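# Insert the steel peg fully into the block's hole

## Task

Push the steel peg completely down into the hole in the block without shifting the block: if the block ever ends up more than 1.5 cm from its starting spot, the attempt fails. The peg must stay seated by itself, not because the robot is holding it. When finished, release the peg and move the gripper away.

## Robot and tools

Robot: two arms, left_arm and right_arm, each with a two-finger parallel gripper. All positions use one shared scene frame: origin at the table centre, table top at z = +0.020 m, +z up. The arms face each other across the table; left_arm's base sits on the +y side at (-0.186, +0.530, +0.133), right_arm's at (+0.064, -0.572, +0.096). The names left and right do not refer to image sides. A gripper's fingers point along its own +x axis and close along its y axis. The reported end_effector_position is the point between the finger pads, roughly 3 to 4 cm behind the tips. Reported hand positions can be a little off, especially at long reach.

Row format (used by every moving call): a flat list of 16 numbers, always both arms, even if only one should move: left_arm x, y, z, qw, qx, qy, qz, opening, then right_arm x, y, z, qw, qx, qy, qz, opening. x, y, z are an absolute target position in metres in the scene frame; the quaternion is an absolute target orientation, w first. Opening is a unitless value from -1 to 1: +1 is fully open (0.088 m), empty fingers touch near -0.80, and going lower adds nothing. Closing from fully open takes at least about 0.5 s. To hold something, command roughly 0.07 below its grip_measured reading; a smaller gap grips more gently. To keep an arm still, repeat its last reported position and quaternion and its intended opening in every call; to keep an orientation steady, resend the same target quaternion rather than copying the drifted reported one.

Tools:
- execute_actions(actions, pictures): actions is an empty list (just report state, with pictures), or a list with one item. An action item has rows (1 to 15 rows of 16 numbers, one row per control step of 1/30 s; the final row repeats if steps exceed rows) and steps (12 to 15, default 15). A wait item has only steps (up to 300), counted from the previous result, so your reply time eats into it. pictures: true adds camera images. A call is rejected, and nothing is sent, if a target lies more than 0.6 m from that arm's last reported position along any gripper axis.
- move(target, speed): target is one 16-number row as above (absolute poses). Each gripper travels in a straight line toward its pose, both paths finishing together, lasting 0.5 to 10 s (cut off at 10 s). speed is the top path speed in m/s, 0.002 to 0.5, default 0.25; turning is capped at twice that in rad/s. Openings are applied at the start. The path ignores obstacles and the other arm, and grippers can lag, stray or overshoot speed, particularly near full reach.
- wait(seconds): 0 to 10 s of letting the scene run with no new command.
- zoom_image(camera, region): enlarges part of a camera's latest image; region is [x0, y0, x1, y1] in pixels, (0,0) top-left, at most 504 by 504. Cameras: cam_head_left, cam_head_right, cam_left_wrist, cam_right_wrist, all 504x504.
- read_manual(section): licence texts only; moves nothing.
- finished_scene(scene): ends and grades the current scene; irreversible. Call it only after the peg is seated and the gripper has let go and backed off.

Controller behaviour: each control step, the commanded pose is limited to within 70 mm and 16 degrees of the measured pose, and joints follow by damped inverse kinematics, favouring position over orientation. After an action ends, an arm only continues to its last clipped pose, so long moves need several calls; check the reported pose each time. Friction can leave the gripper short or slightly tilted, and tiny moves may not happen; correct tilt when you see it. In execute_actions, the last 12 steps of each action run after the result is returned, during your reply; a result with nothing pending includes a Hand target line per arm. A move begins once the robot is at rest (or after 3 s).

Reading results: the state line gives, per arm, position (m), quaternion (wxyz) and linear/angular velocities. grip_measured is the finger opening on the command scale; it can be off by about 1 mm and reads up to about 0.061 narrower while squeezing something hard. HELD marks steps where the clearance check withheld part of your row; a pose unreachable line names the arm affected. A move adds a move: line with its ending (done, off_target, moving, held, fault) and limits (paced = target clipped, held = some steps blocked, after which the arm may jump faster than speed), plus each gripper's remaining distance. Joint torques and external torque estimates are included but noisy and affected by friction.

Cautions: the block must not be shoved; approach the hole slowly and align the peg before pressing down. Contacts hit harder at higher speed and when the target lies further beyond the contact point. Do not drop the peg, knock anything off the table, or let the arms collide or press on each other. If a joint's contact torque hits its load limit (waist 17, shoulder 21.1, elbow 21, wrist pitch 5.55, wrist yaw 5.53, wrist roll 5.19 N m, including held weight) the arm freezes for 10 s. Holding loads warms motors; a MOTOR HOT warning starts at 50 °C and at 95 °C the arm is held until it cools, possibly losing power. Loose objects may occasionally get nudged by outside pushes. Joint ranges (rad): waist -3.054 to 3.054, shoulder 0 to 3.142, elbow 0 to 2.356, wrist pitch and yaw -1.571 to 1.571, wrist roll -3.142 to 3.142.

Each tool is called as name([rows], argument=value, ...), one row to a line, values as JSON.

## Session

execute_actions(actions=[])

Scene clock: 0.00 s of 4600.00 s.
left_arm: end_effector_position=(-0.1101, +0.2647, +0.1532) grip_measured=+1.000 end_effector_quat_wxyz=(+0.663, +0.338, +0.663, -0.078) end_effector_velocity=(+0.000, +0.002, +0.001) end_effector_angular_velocity=(+0.006, -0.013, +0.016) | right_arm: end_effector_position=(-0.2844, -0.5776, +0.2366) grip_measured=+1.000 end_effector_quat_wxyz=(+0.383, +0.078, +0.833, -0.392) end_effector_velocity=(+0.003, -0.000, -0.003) end_effector_angular_velocity=(-0.011, -0.013, -0.002)
Joint positions: left_arm=[ 0.057  1.976  1.232 -1.156 -0.17  -0.805  0.088] | right_arm=[ 1.403  1.319  0.817 -0.299 -0.228 -2.394  0.088]
Joint velocities: left_arm=[-0.002 -0.002 -0.002 -0.007 -0.007 -0.022  0.   ] | right_arm=[-0.002 -0.002 -0.007 -0.007 -0.007  0.007  0.   ]
Joint torques (N m, as the arm reports them, + toward a larger angle): no reading
External joint torques (N m, as the arm's controller estimates them; a push from outside toward a larger angle lowers the number): no reading
Heat: left arm: hottest waist 24 °C (+0.0 °C/min); right arm: hottest shoulder 23 °C (+0.0 °C/min).
Hand target (left_arm): -0.110, +0.265, +0.153; +0.663, +0.338, +0.663, -0.078
Hand target (right_arm): -0.284, -0.578, +0.237; +0.383, +0.078, +0.833, -0.392

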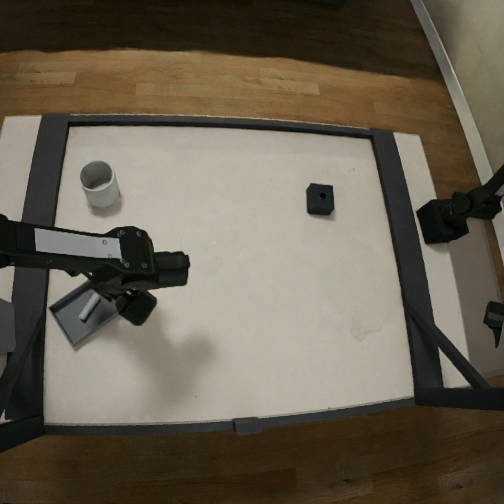

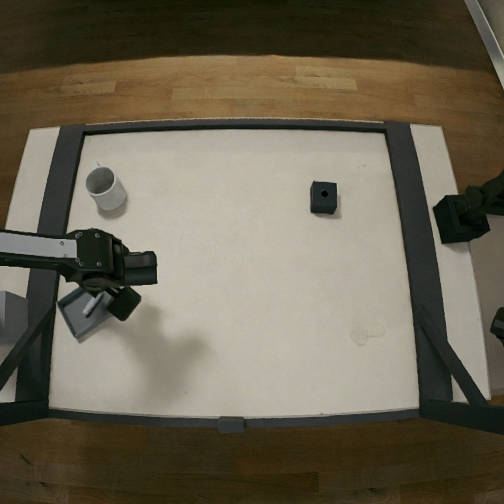

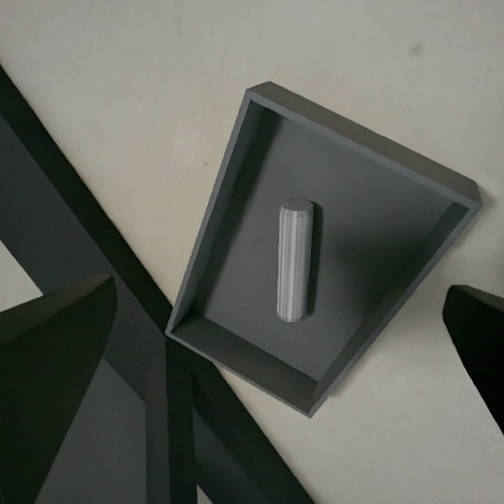

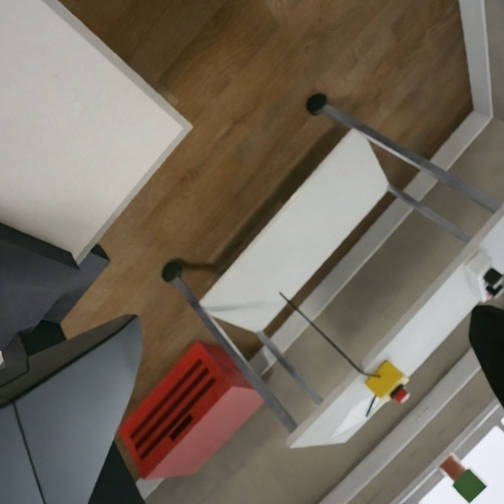

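move(target=[-0.142,0.313,0.12,0.68,0.195,0.68,-0.195,0.1,-0.2844,-0.5776,0.2366,0.383,0.078,0.833,-0.392,1], speed=0.1)

Scene clock: 3.83 s of 4600.00 s.
left_arm: end_effector_position=(-0.1423, +0.3124, +0.1186) grip_measured=+0.103 end_effector_quat_wxyz=(+0.679, +0.201, +0.679, -0.195) end_effector_velocity=(+0.001, -0.000, +0.001) end_effector_angular_velocity=(-0.011, -0.010, +0.005) | right_arm: end_effector_position=(-0.2844, -0.5776, +0.2366) grip_measured=+1.000 end_effector_quat_wxyz=(+0.383, +0.078, +0.833, -0.392) end_effector_velocity=(+0.003, -0.000, -0.003) end_effector_angular_velocity=(-0.011, -0.013, -0.002)
Joint positions: left_arm=[ 0.066  1.617  0.67  -0.632 -0.005 -0.809  0.044] | right_arm=[ 1.403  1.319  0.817 -0.299 -0.228 -2.394  0.088]
Joint velocities: left_arm=[-0.002 -0.012 -0.007  0.007 -0.007 -0.007 -0.   ] | right_arm=[-0.002 -0.002 -0.007 -0.007 -0.007  0.007  0.   ]
Joint torques (N m, as the arm reports them, + toward a larger angle): left_arm=[ 0.19 -5.44  3.08  0.46  0.04 -0.2 ] | right_arm=[ 0.03 -5.26  7.87  1.05 -0.21  0.04]
External joint torques (N m, as the arm's controller estimates them; a push from outside toward a larger angle lowers the number): left_arm=[ 0.2  -0.81 -1.24  0.16  0.08 -0.2 ] | right_arm=[ 0.02 -0.43  1.09 -0.34 -0.07  0.01]
Heat: left arm: hottest waist 24 °C (+0.0 °C/min); right arm: hottest shoulder 23 °C (+0.0 °C/min).
Hand target (left_arm): -0.142, +0.313, +0.120; +0.680, +0.195, +0.679, -0.194
Hand target (right_arm): -0.284, -0.578, +0.237; +0.383, +0.078, +0.833, -0.392
Off the commanded pose (left_arm): 0.002 m, 1 deg.
Off the commanded pose (right_arm): 0.000 m, 0 deg.
Kept back: nothing.
move: done
camera_calibration (this result's frames):
cam_left_wrist: T_world_to_cam=[[-0.501249, -0.865061, 0.0204836, 0.200653], [-0.800232, 0.472431, 0.369373, -0.278629], [-0.329207, 0.168756, -0.929055, 0.0802904], [0, 0, 0, 1]] pos_world=[-0.0959588, 0.291661, 0.173402]

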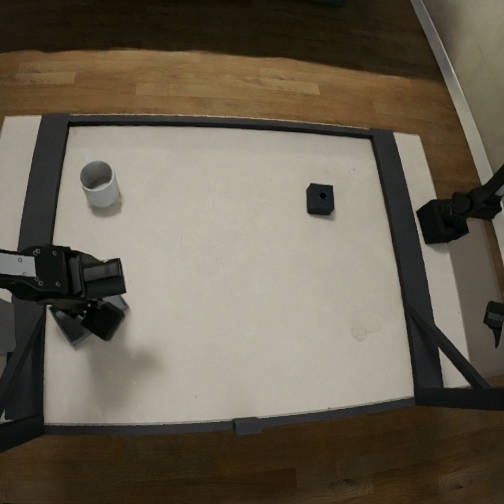

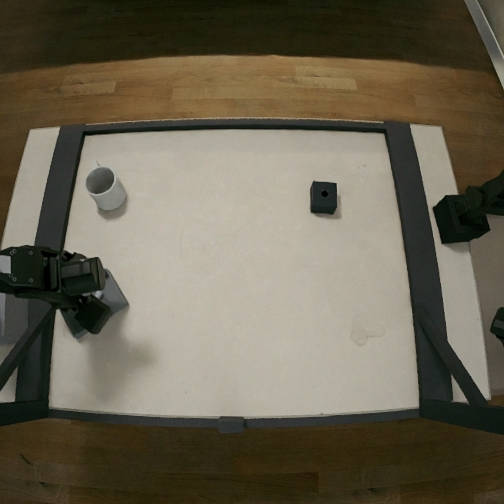

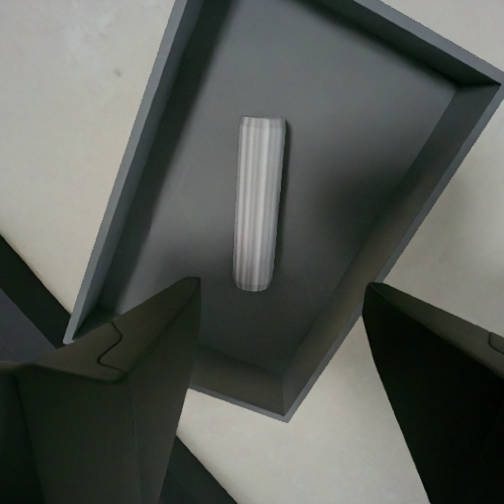

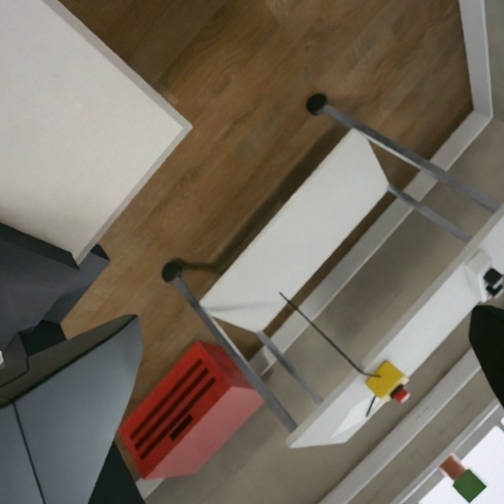

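move(target=[-0.1385,0.319,0.066,0.68,0.195,0.68,-0.195,-0.05,-0.2844,-0.5776,0.2366,0.383,0.078,0.833,-0.392,1], speed=0.04)

move(target=[-0.1385,0.319,0.064,0.68,0.195,0.68,-0.195,-0.62,-0.2844,-0.5776,0.2366,0.383,0.078,0.833,-0.392,1], speed=0.02)

Scene clock: 6.33 s of 4600.00 s.
left_arm: end_effector_position=(-0.1381, +0.3161, +0.0682) grip_measured=-0.047 end_effector_quat_wxyz=(+0.682, +0.191, +0.678, -0.196) end_effector_velocity=(-0.001, -0.003, +0.001) end_effector_angular_velocity=(-0.014, +0.005, +0.005) | right_arm: end_effector_position=(-0.2844, -0.5776, +0.2366) grip_measured=+1.000 end_effector_quat_wxyz=(+0.383, +0.078, +0.833, -0.392) end_effector_velocity=(+0.002, +0.002, +0.000) end_effector_angular_velocity=(-0.000, -0.004, -0.013)
Joint positions: left_arm=[ 0.089  1.783  0.57  -0.349 -0.002 -0.799  0.037] | right_arm=[ 1.403  1.319  0.817 -0.299 -0.228 -2.394  0.088]
Joint velocities: left_arm=[-0.002 -0.002  0.002  0.007  0.007 -0.007  0.   ] | right_arm=[-0.002 -0.007 -0.002 -0.007  0.007  0.007  0.   ]
Joint torques (N m, as the arm reports them, + toward a larger angle): left_arm=[ 0.18 -3.94  2.12  0.52  0.05  0.24] | right_arm=[-0.04 -5.21  7.87  1.05 -0.24  0.03]
External joint torques (N m, as the arm's controller estimates them; a push from outside toward a larger angle lowers the number): left_arm=[ 0.18  0.92 -1.22  0.2   0.1   0.24] | right_arm=[-0.02 -0.34  1.05 -0.36 -0.11  0.  ]
Heat: left arm: hottest waist 24 °C (+0.0 °C/min); right arm: hottest shoulder 23 °C (+0.0 °C/min).
Hand target (left_arm): -0.138, +0.319, +0.066; +0.680, +0.195, +0.680, -0.195
Hand target (right_arm): -0.284, -0.578, +0.237; +0.383, +0.078, +0.833, -0.392
Off the commanded pose (left_arm): 0.004 m, 1 deg.
Off the commanded pose (right_arm): 0.000 m, 0 deg.
Kept back: nothing.
move: done
camera_calibration (this result's frames):
cam_left_wrist: T_world_to_cam=[[-0.489692, -0.871212, 0.0345344, 0.209531], [-0.806944, 0.467858, 0.360487, -0.25732], [-0.330218, 0.14866, -0.932125, 0.0406005], [0, 0, 0, 1]] pos_world=[-0.09163, 0.296899, 0.123369]

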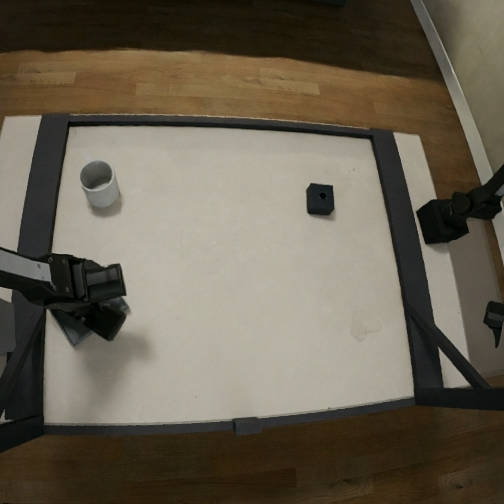

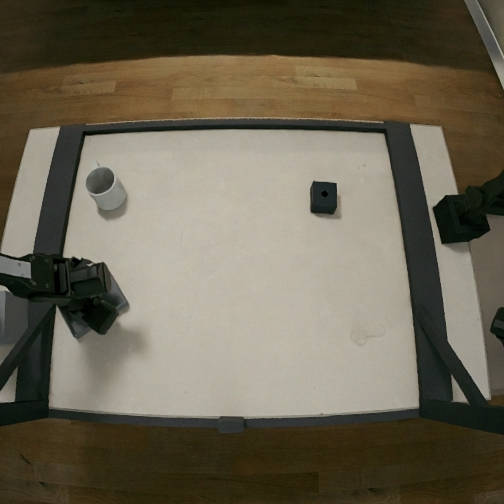

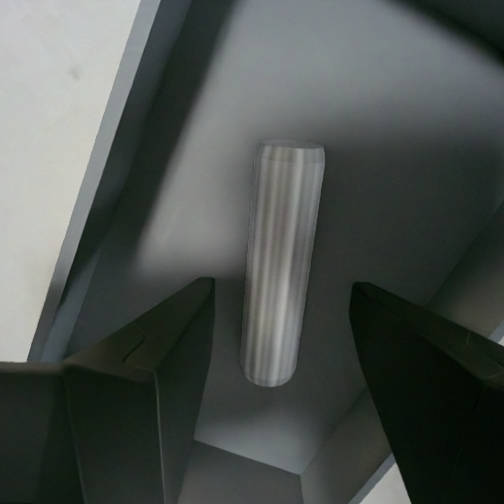

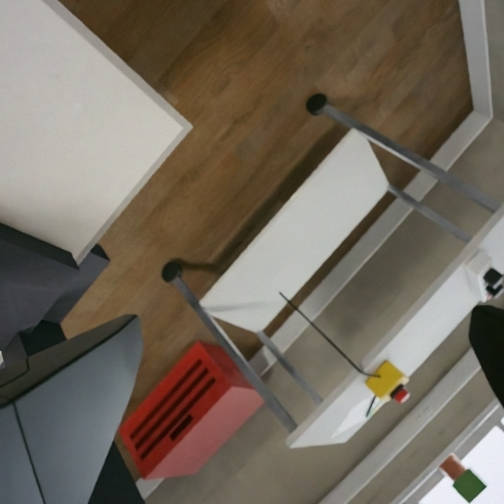

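Scene clock: 7.03 s of 4600.00 s.
left_arm: end_effector_position=(-0.1382, +0.3164, +0.0678) grip_measured=-0.524 end_effector_quat_wxyz=(+0.682, +0.190, +0.678, -0.196) end_effector_velocity=(+0.000, +0.002, +0.000) end_effector_angular_velocity=(+0.009, -0.005, +0.020) | right_arm: end_effector_position=(-0.2844, -0.5776, +0.2366) grip_measured=+1.000 end_effector_quat_wxyz=(+0.383, +0.078, +0.833, -0.392) end_effector_velocity=(-0.000, -0.000, +0.001) end_effector_angular_velocity=(+0.011, +0.011, +0.018)
Joint positions: left_arm=[ 0.089  1.783  0.567 -0.345 -0.002 -0.799  0.013] | right_arm=[ 1.403  1.319  0.817 -0.299 -0.228 -2.394  0.088]
Joint velocities: left_arm=[-0.002 -0.002 -0.002 -0.007 -0.007 -0.022 -0.   ] | right_arm=[-0.002 -0.002 -0.002  0.007 -0.007 -0.022  0.   ]
Joint torques (N m, as the arm reports them, + toward a larger angle): left_arm=[ 0.19 -3.1   2.19  1.04  0.04  0.22] | right_arm=[-0.02 -5.25  7.9   1.05 -0.22  0.03]
External joint torques (N m, as the arm's controller estimates them; a push from outside toward a larger angle lowers the number): left_arm=[ 0.18  1.71 -1.02  0.75  0.09  0.22] | right_arm=[-0.01 -0.37  1.03 -0.38 -0.08  0.  ]
Heat: left arm: hottest waist 24 °C (+0.0 °C/min); right arm: hottest shoulder 24 °C (+8.5 °C/min).
Hand target (left_arm): -0.138, +0.319, +0.064; +0.680, +0.195, +0.680, -0.195
Hand target (right_arm): -0.284, -0.578, +0.237; +0.383, +0.078, +0.833, -0.392
Off the commanded pose (left_arm): 0.005 m, 1 deg.
Off the commanded pose (right_arm): 0.000 m, 0 deg.
Kept back: nothing.
move: done
camera_calibration (this result's frames):
cam_left_wrist: T_world_to_cam=[[-0.489358, -0.871354, 0.035641, 0.209807], [-0.807076, 0.467985, 0.360026, -0.257387], [-0.33039, 0.147417, -0.932261, 0.0405696], [0, 0, 0, 1]] pos_world=[-0.0916567, 0.297289, 0.12301]

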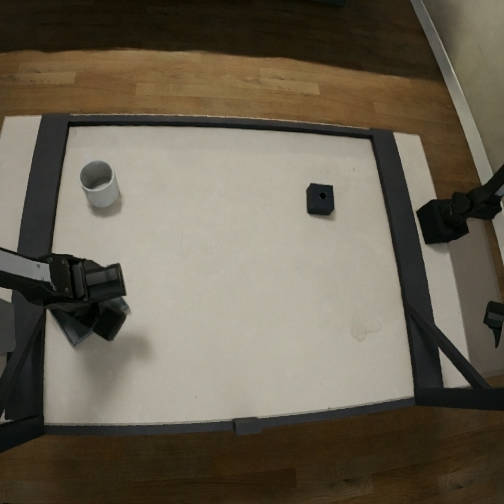

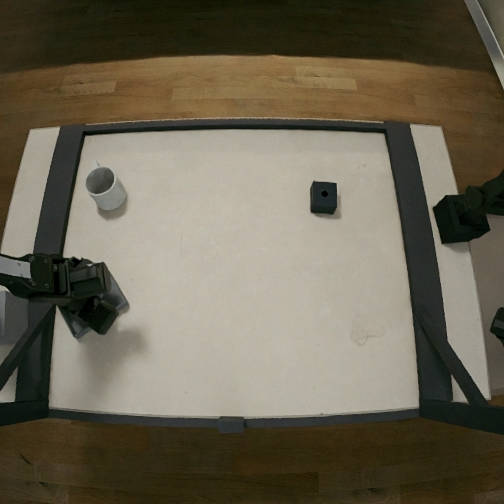

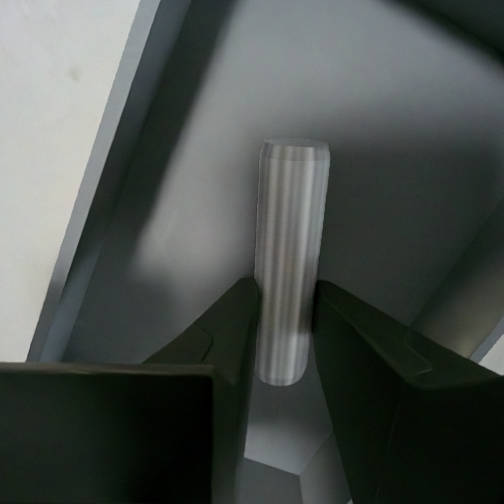

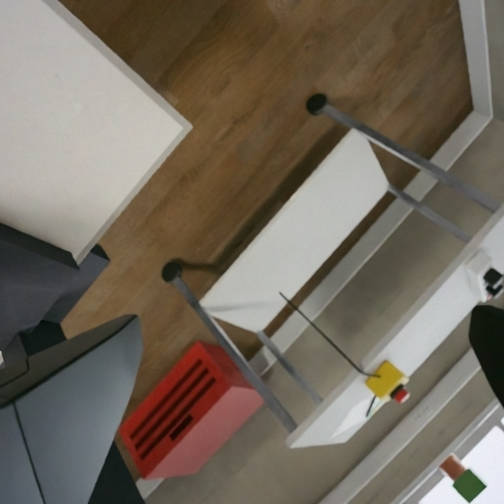

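move(target=[-0.1385,0.317,0.16,0.68,0.195,0.68,-0.195,-0.62,-0.03,-0.25,0.2,0.1665,-0.621,-0.740,0.198,0.1], speed=0.15)

move(target=[-0.07,0.09,0.16,0.542,0.455,0.542,-0.455,-0.62,-0.045,-0.05,0.128,0.1665,-0.621,-0.740,0.198,0.1], speed=0.12)

Scene clock: 14.23 s of 4600.00 s.
left_arm: end_effector_position=(-0.1393, +0.3216, +0.1553) grip_measured=-0.524 end_effector_quat_wxyz=(+0.677, +0.200, +0.683, -0.187) end_effector_velocity=(+0.003, +0.002, +0.000) end_effector_angular_velocity=(+0.012, -0.020, +0.004) | right_arm: end_effector_position=(-0.0326, -0.2526, +0.2025) grip_measured=+0.102 end_effector_quat_wxyz=(-0.150, +0.622, +0.739, -0.213) end_effector_velocity=(-0.001, +0.002, +0.003) end_effector_angular_velocity=(+0.015, -0.017, +0.006)
Joint positions: left_arm=[ 0.089  1.495  0.729 -0.825 -0.002 -0.799  0.013] | right_arm=[ 0.298  1.756  0.141  1.571  0.2   -2.609  0.044]
Joint velocities: left_arm=[-0.002  0.002  0.002 -0.007 -0.022 -0.007 -0.   ] | right_arm=[-0.002  0.002  0.007  0.007 -0.007 -0.022  0.   ]
Joint torques (N m, as the arm reports them, + toward a larger angle): left_arm=[ 0.   -5.2   5.69  0.09  0.03  0.19] | right_arm=[-0.19 -3.78  4.16  1.58  0.04  0.17]
External joint torques (N m, as the arm's controller estimates them; a push from outside toward a larger angle lowers the number): left_arm=[ 0.02 -0.98  0.92 -0.17  0.08  0.19] | right_arm=[-0.2   0.65  1.14 -0.25  0.04  0.15]
Heat: left arm: hottest waist 24 °C (+0.0 °C/min); right arm: hottest shoulder 24 °C (+4.2 °C/min).
Hand target (left_arm): -0.139, +0.318, +0.160; +0.680, +0.195, +0.680, -0.195
Hand target (right_arm): -0.031, -0.251, +0.201; -0.151, +0.624, +0.736, -0.214
Off the commanded pose (left_arm): 0.007 m, 1 deg.
Off the commanded pose (right_arm): 0.004 m, 3 deg.
joint sent to its limit (right arm) — the command would take joint 4 (wrist pitch) past its upper limit, so that joint was sent only as far as its limit.
Kept back: nothing.
move: off_target (right_arm)
camera_calibration (this result's frames):
cam_left_wrist: T_world_to_cam=[[-0.489532, -0.871881, 0.0134701, 0.214269], [-0.804521, 0.457562, 0.378661, -0.291442], [-0.33631, 0.17453, -0.925438, 0.110338], [0, 0, 0, 1]] pos_world=[-0.0924713, 0.300913, 0.209582]
cam_right_wrist: T_world_to_cam=[[-0.825591, -0.11899, 0.55158, -0.155756], [0.564192, -0.190162, 0.803446, -0.163758], [0.0092875, 0.974515, 0.224129, 0.285663], [0, 0, 0, 1]] pos_world=[-0.0388525, -0.328056, 0.153457]

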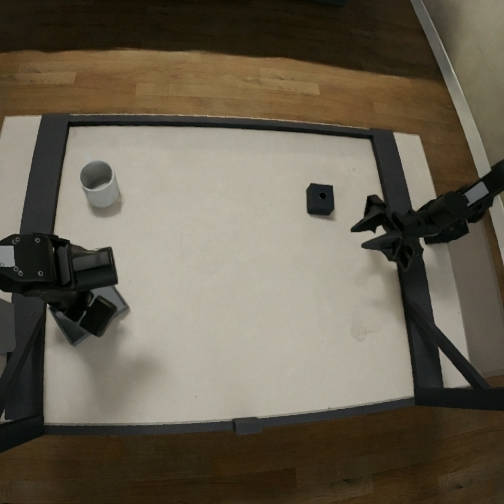

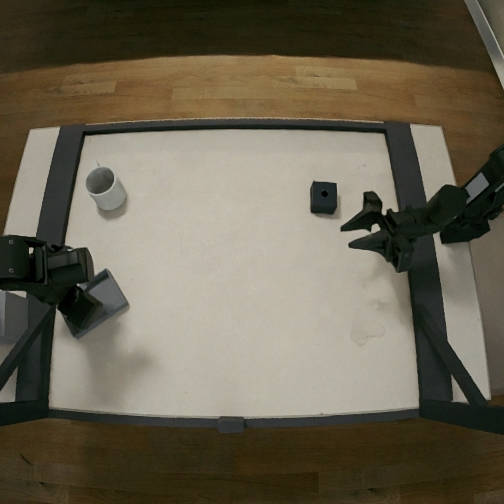

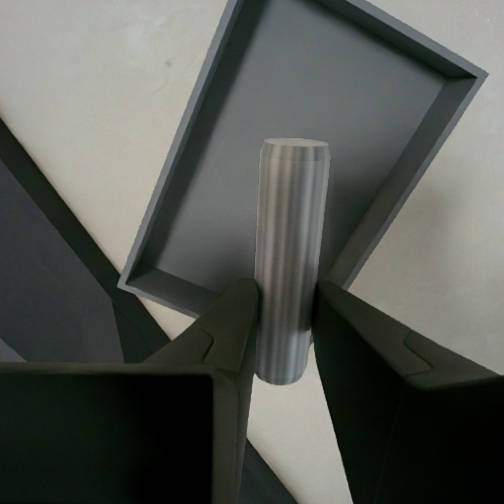

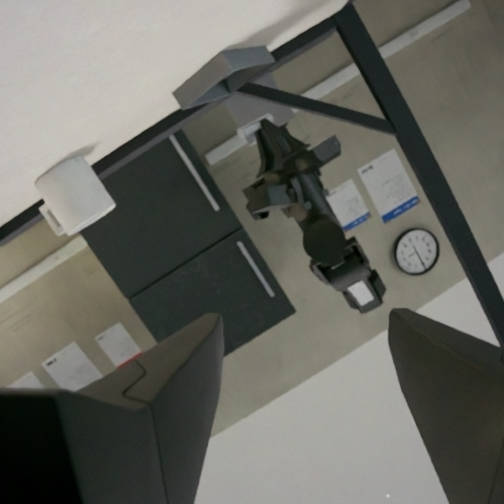

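Scene clock: 18.10 s of 4600.00 s.
left_arm: end_effector_position=(-0.0707, +0.0924, +0.1620) grip_measured=-0.524 end_effector_quat_wxyz=(+0.543, +0.454, +0.543, -0.452) end_effector_velocity=(+0.002, -0.001, +0.001) end_effector_angular_velocity=(+0.013, -0.019, -0.010) | right_arm: end_effector_position=(-0.0472, -0.0504, +0.1356) grip_measured=+0.102 end_effector_quat_wxyz=(-0.173, +0.619, +0.741, -0.196) end_effector_velocity=(+0.002, +0.003, -0.005) end_effector_angular_velocity=(-0.025, -0.013, -0.010)
Joint positions: left_arm=[ 0.128  2.347  1.927 -1.152 -0.002  0.077  0.013] | right_arm=[ 0.139  2.453  1.014  1.452  0.049 -2.613  0.044]
Joint velocities: left_arm=[-0.002  0.012  0.027 -0.022 -0.022  0.007  0.   ] | right_arm=[-0.002  0.002  0.012 -0.037  0.007 -0.007 -0.   ]
Joint torques (N m, as the arm reports them, + toward a larger angle): left_arm=[ 0.15 -9.32  6.64  0.18  0.07  0.25] | right_arm=[-0.23 -8.75  5.3   1.25 -0.15 -0.15]
External joint torques (N m, as the arm's controller estimates them; a push from outside toward a larger angle lowers the number): left_arm=[ 0.15  1.13  1.26 -0.13  0.07  0.25] | right_arm=[-0.21  1.16  1.4  -0.54 -0.15 -0.17]
Heat: left arm: hottest shoulder 25 °C (+3.3 °C/min); right arm: hottest shoulder 24 °C (+3.3 °C/min).
Hand target (left_arm): -0.069, +0.090, +0.162; +0.542, +0.455, +0.541, -0.455
Hand target (right_arm): -0.046, -0.050, +0.129; -0.166, +0.621, +0.740, -0.198
Off the commanded pose (left_arm): 0.003 m, 0 deg.
Off the commanded pose (right_arm): 0.008 m, 1 deg.
Kept back: nothing.
move: done
camera_calibration (this result's frames):
cam_left_wrist: T_world_to_cam=[[-0.975164, -0.219756, 0.0276177, -0.0489334], [-0.194406, 0.909006, 0.368666, -0.130832], [-0.106121, 0.354141, -0.929151, 0.179954], [0, 0, 0, 1]] pos_world=[-0.0540556, 0.0444443, 0.216789]
cam_right_wrist: T_world_to_cam=[[-0.818747, -0.142148, 0.556279, -0.108352], [0.57376, -0.238457, 0.783542, -0.0625953], [0.0212691, 0.960694, 0.276795, 0.0964343], [0, 0, 0, 1]] pos_world=[-0.0548495, -0.122972, 0.0826277]

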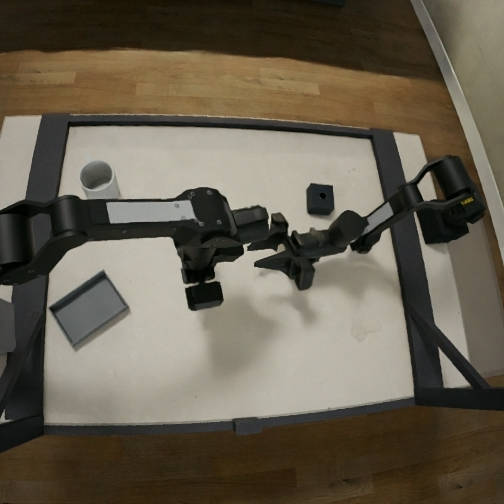

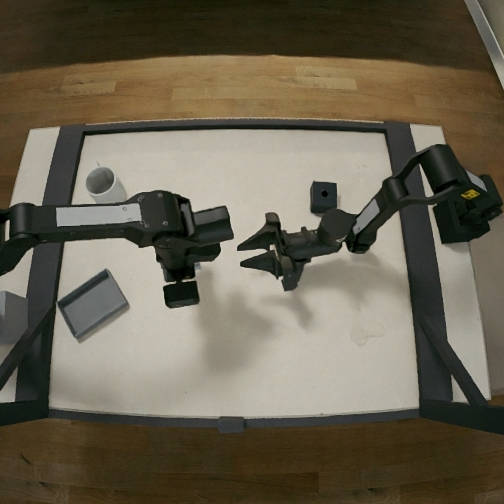

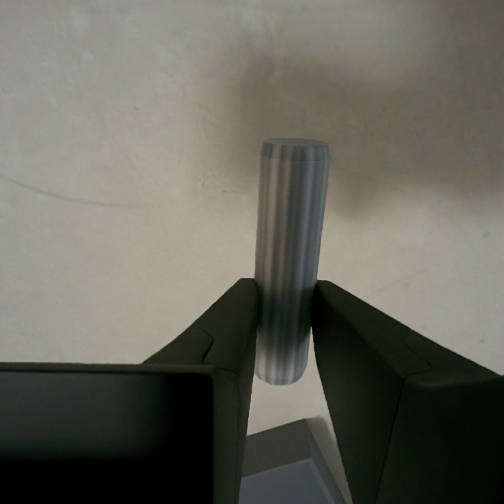

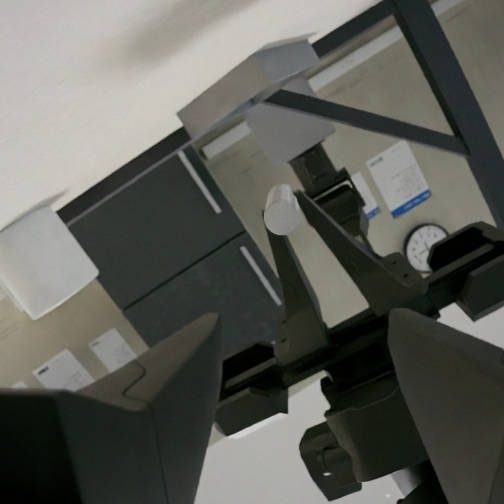

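move(target=[-0.07,0.09,0.16,0.542,0.455,0.542,-0.455,-0.62,-0.061,-0.002,0.122,0.1665,-0.621,-0.740,0.198,0.1], speed=0.05)

Scene clock: 20.03 s of 4600.00 s.
left_arm: end_effector_position=(-0.0707, +0.0924, +0.1612) grip_measured=-0.524 end_effector_quat_wxyz=(+0.542, +0.455, +0.543, -0.452) end_effector_velocity=(-0.003, +0.001, +0.000) end_effector_angular_velocity=(+0.005, +0.009, +0.005) | right_arm: end_effector_position=(-0.0595, -0.0018, +0.1301) grip_measured=+0.102 end_effector_quat_wxyz=(-0.173, +0.619, +0.740, -0.196) end_effector_velocity=(-0.003, +0.001, -0.004) end_effector_angular_velocity=(-0.015, -0.011, +0.010)
Joint positions: left_arm=[ 0.128  2.35   1.93  -1.154 -0.002  0.078  0.013] | right_arm=[ 0.142  2.556  1.266  1.304  0.054 -2.613  0.044]
Joint velocities: left_arm=[-0.002 -0.002 -0.002 -0.007  0.007 -0.007 -0.   ] | right_arm=[ 0.002  0.002  0.007 -0.022 -0.007 -0.007 -0.   ]
Joint torques (N m, as the arm reports them, + toward a larger angle): left_arm=[-0.04 -9.24  6.25  0.45  0.08  0.17] | right_arm=[ 0.37 -9.69  6.16  1.22  0.08 -0.15]
External joint torques (N m, as the arm's controller estimates them; a push from outside toward a larger angle lowers the number): left_arm=[-0.04  1.33  0.83  0.15  0.09  0.17] | right_arm=[ 0.22  1.35  1.59 -0.57  0.09 -0.18]
Heat: left arm: hottest shoulder 25 °C (+3.0 °C/min); right arm: hottest shoulder 25 °C (+6.0 °C/min).
Hand target (left_arm): -0.070, +0.090, +0.160; +0.542, +0.455, +0.542, -0.455
Hand target (right_arm): -0.061, -0.002, +0.122; -0.166, +0.621, +0.740, -0.198
Off the commanded pose (left_arm): 0.003 m, 0 deg.
Off the commanded pose (right_arm): 0.008 m, 1 deg.
Kept back: nothing.
move: done
camera_calibration (this result's frames):
cam_left_wrist: T_world_to_cam=[[-0.975313, -0.219083, 0.0277138, -0.0489977], [-0.193461, 0.908198, 0.371146, -0.130759], [-0.106481, 0.356622, -0.928161, 0.178784], [0, 0, 0, 1]] pos_world=[-0.0540477, 0.0442625, 0.215829]
cam_right_wrist: T_world_to_cam=[[-0.818882, -0.140992, 0.556375, -0.108448], [0.573494, -0.24012, 0.783229, -0.0395926], [0.023168, 0.96045, 0.277488, 0.0516645], [0, 0, 0, 1]] pos_world=[-0.067297, -0.0744184, 0.0770116]

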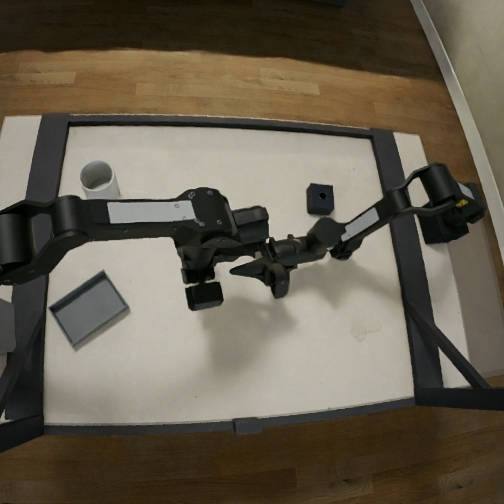

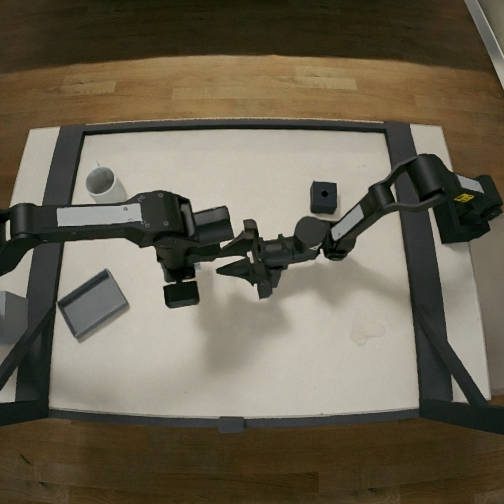

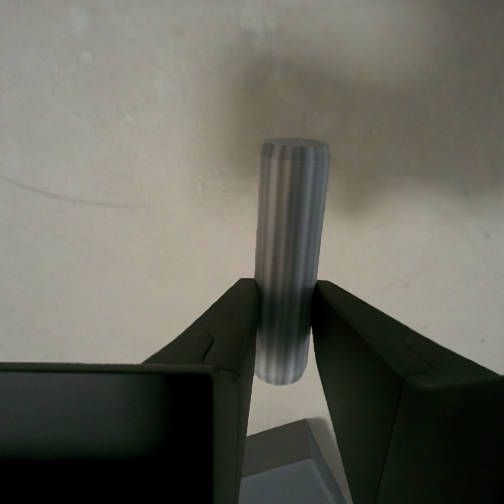

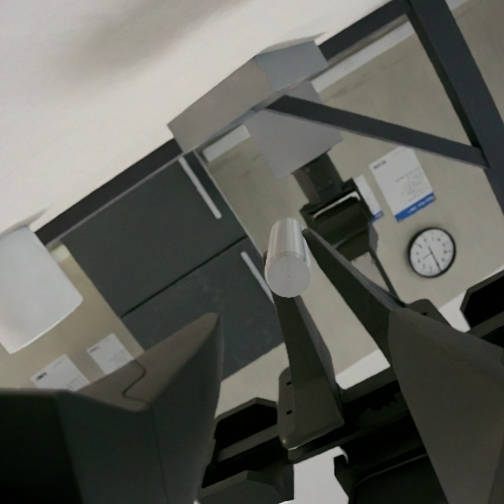

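move(target=[-0.07,0.09,0.16,0.542,0.455,0.542,-0.455,-0.62,-0.066,0.028,0.122,0.1665,-0.621,-0.740,0.198,0.1], speed=0.04)

Scene clock: 21.60 s of 4600.00 s.
left_arm: end_effector_position=(-0.0707, +0.0924, +0.1612) grip_measured=-0.524 end_effector_quat_wxyz=(+0.542, +0.455, +0.543, -0.452) end_effector_velocity=(-0.004, -0.002, +0.000) end_effector_angular_velocity=(-0.009, +0.005, +0.015) | right_arm: end_effector_position=(-0.0664, +0.0277, +0.1307) grip_measured=+0.102 end_effector_quat_wxyz=(-0.173, +0.619, +0.740, -0.196) end_effector_velocity=(+0.003, +0.003, -0.005) end_effector_angular_velocity=(-0.015, -0.011, -0.000)
Joint positions: left_arm=[ 0.128  2.35   1.93  -1.154 -0.002  0.078  0.013] | right_arm=[ 0.142  2.617  1.43   1.201  0.054 -2.613  0.044]
Joint velocities: left_arm=[-0.007 -0.002 -0.002  0.007  0.007 -0.022 -0.   ] | right_arm=[-0.007  0.007  0.012 -0.022 -0.007 -0.007 -0.   ]
Joint torques (N m, as the arm reports them, + toward a larger angle): left_arm=[ 0.04 -9.25  6.16  0.45  0.07  0.18] | right_arm=[ -0.09 -10.28   6.58   1.23  -0.12  -0.13]
External joint torques (N m, as the arm's controller estimates them; a push from outside toward a larger angle lowers the number): left_arm=[0.11 1.27 0.76 0.14 0.07 0.18] | right_arm=[-0.03  1.48  1.51 -0.55 -0.12 -0.15]
Heat: left arm: hottest shoulder 26 °C (+5.6 °C/min); right arm: hottest shoulder 25 °C (+5.6 °C/min).
Hand target (left_arm): -0.070, +0.090, +0.160; +0.542, +0.455, +0.542, -0.455
Hand target (right_arm): -0.066, +0.028, +0.122; -0.166, +0.621, +0.740, -0.198
Off the commanded pose (left_arm): 0.003 m, 0 deg.
Off the commanded pose (right_arm): 0.009 m, 1 deg.
Kept back: nothing.
move: off_target (right_arm)
camera_calibration (this result's frames):
cam_left_wrist: T_world_to_cam=[[-0.975313, -0.219083, 0.0277138, -0.0489977], [-0.193461, 0.908198, 0.371146, -0.130759], [-0.106481, 0.356622, -0.928161, 0.178784], [0, 0, 0, 1]] pos_world=[-0.0540477, 0.0442625, 0.215829]
cam_right_wrist: T_world_to_cam=[[-0.818834, -0.141198, 0.556393, -0.110219], [0.573561, -0.240411, 0.78309, -0.0290096], [0.0231919, 0.960347, 0.277843, 0.023226], [0, 0, 0, 1]] pos_world=[-0.074151, -0.044842, 0.0775891]

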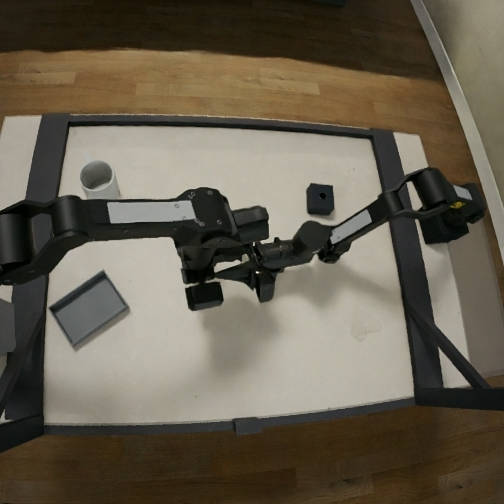

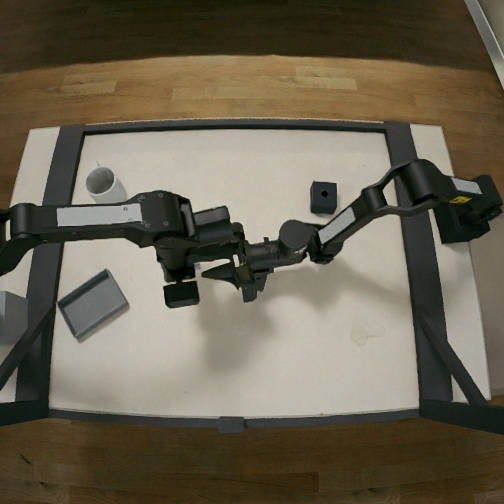

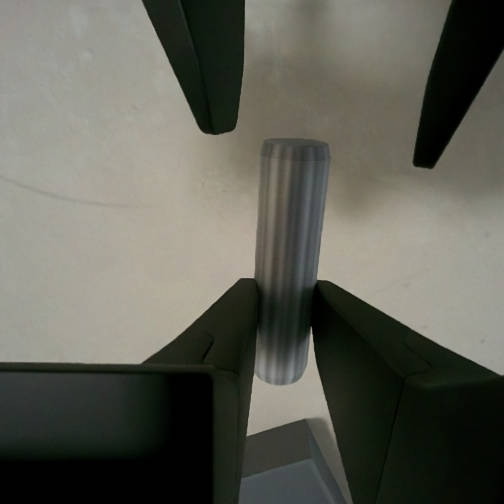

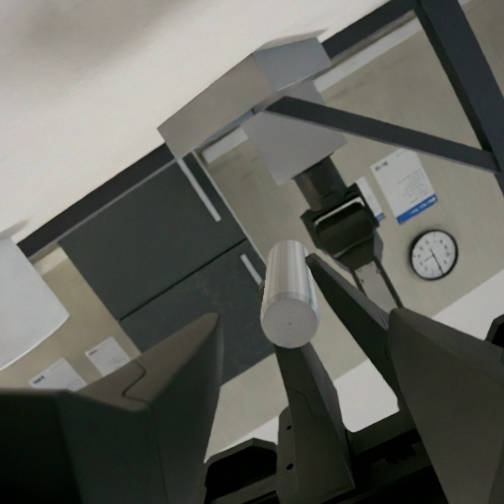

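move(target=[-0.07,0.09,0.16,0.542,0.455,0.542,-0.455,-0.62,-0.0698,0.0495,0.115,0.1665,-0.621,-0.740,0.198,-0.1], speed=0.03)

Scene clock: 23.27 s of 4600.00 s.
left_arm: end_effector_position=(-0.0707, +0.0924, +0.1612) grip_measured=-0.524 end_effector_quat_wxyz=(+0.542, +0.455, +0.543, -0.452) end_effector_velocity=(-0.002, -0.002, +0.000) end_effector_angular_velocity=(-0.009, +0.005, +0.020) | right_arm: end_effector_position=(-0.0715, +0.0491, +0.1244) grip_measured=-0.098 end_effector_quat_wxyz=(-0.174, +0.619, +0.741, -0.196) end_effector_velocity=(-0.002, +0.001, +0.003) end_effector_angular_velocity=(+0.004, -0.007, +0.019)
Joint positions: left_arm=[ 0.128  2.35   1.93  -1.154 -0.002  0.078  0.013] | right_arm=[ 0.142  2.688  1.568  1.136  0.053 -2.613  0.034]
Joint velocities: left_arm=[-0.002 -0.002 -0.002  0.007  0.007 -0.022 -0.   ] | right_arm=[-0.002 -0.002  0.007 -0.007 -0.022 -0.007 -0.   ]
Joint torques (N m, as the arm reports them, + toward a larger angle): left_arm=[ 0.07 -9.25  6.15  0.45  0.07  0.19] | right_arm=[ -0.24 -10.87   7.2    1.19  -0.14  -0.16]
External joint torques (N m, as the arm's controller estimates them; a push from outside toward a larger angle lowers the number): left_arm=[0.06 1.29 0.74 0.13 0.08 0.19] | right_arm=[-0.35  1.59  1.79 -0.61 -0.13 -0.18]
Heat: left arm: hottest shoulder 26 °C (+5.2 °C/min); right arm: hottest shoulder 26 °C (+7.7 °C/min).
Hand target (left_arm): -0.070, +0.090, +0.160; +0.542, +0.455, +0.542, -0.455
Hand target (right_arm): -0.070, +0.049, +0.115; -0.167, +0.621, +0.740, -0.198
Off the commanded pose (left_arm): 0.003 m, 0 deg.
Off the commanded pose (right_arm): 0.010 m, 1 deg.
Kept back: nothing.
move: off_target (right_arm)
camera_calibration (this result's frames):
cam_left_wrist: T_world_to_cam=[[-0.975313, -0.219083, 0.0277138, -0.0489977], [-0.193461, 0.908198, 0.371146, -0.130759], [-0.106481, 0.356622, -0.928161, 0.178784], [0, 0, 0, 1]] pos_world=[-0.0540477, 0.0442625, 0.215829]
cam_right_wrist: T_world_to_cam=[[-0.818534, -0.142864, 0.55641, -0.107854], [0.574045, -0.240121, 0.782824, -0.0159085], [0.0217686, 0.960173, 0.278558, 0.00435067], [0, 0, 0, 1]] pos_world=[-0.0792447, -0.0234058, 0.0712526]

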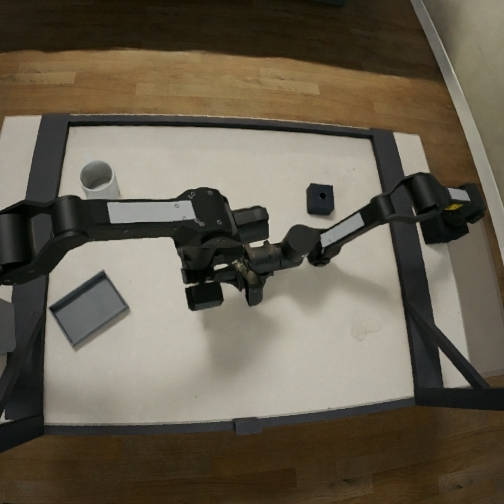

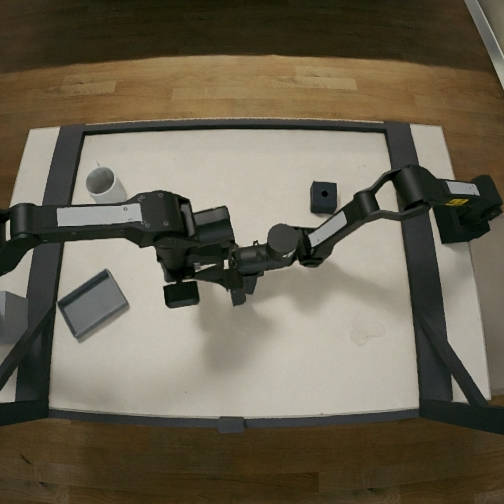

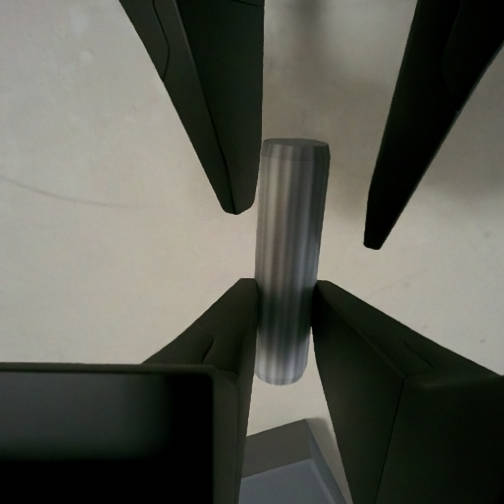

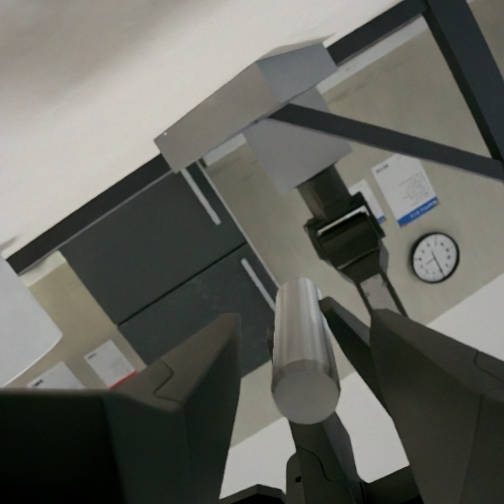

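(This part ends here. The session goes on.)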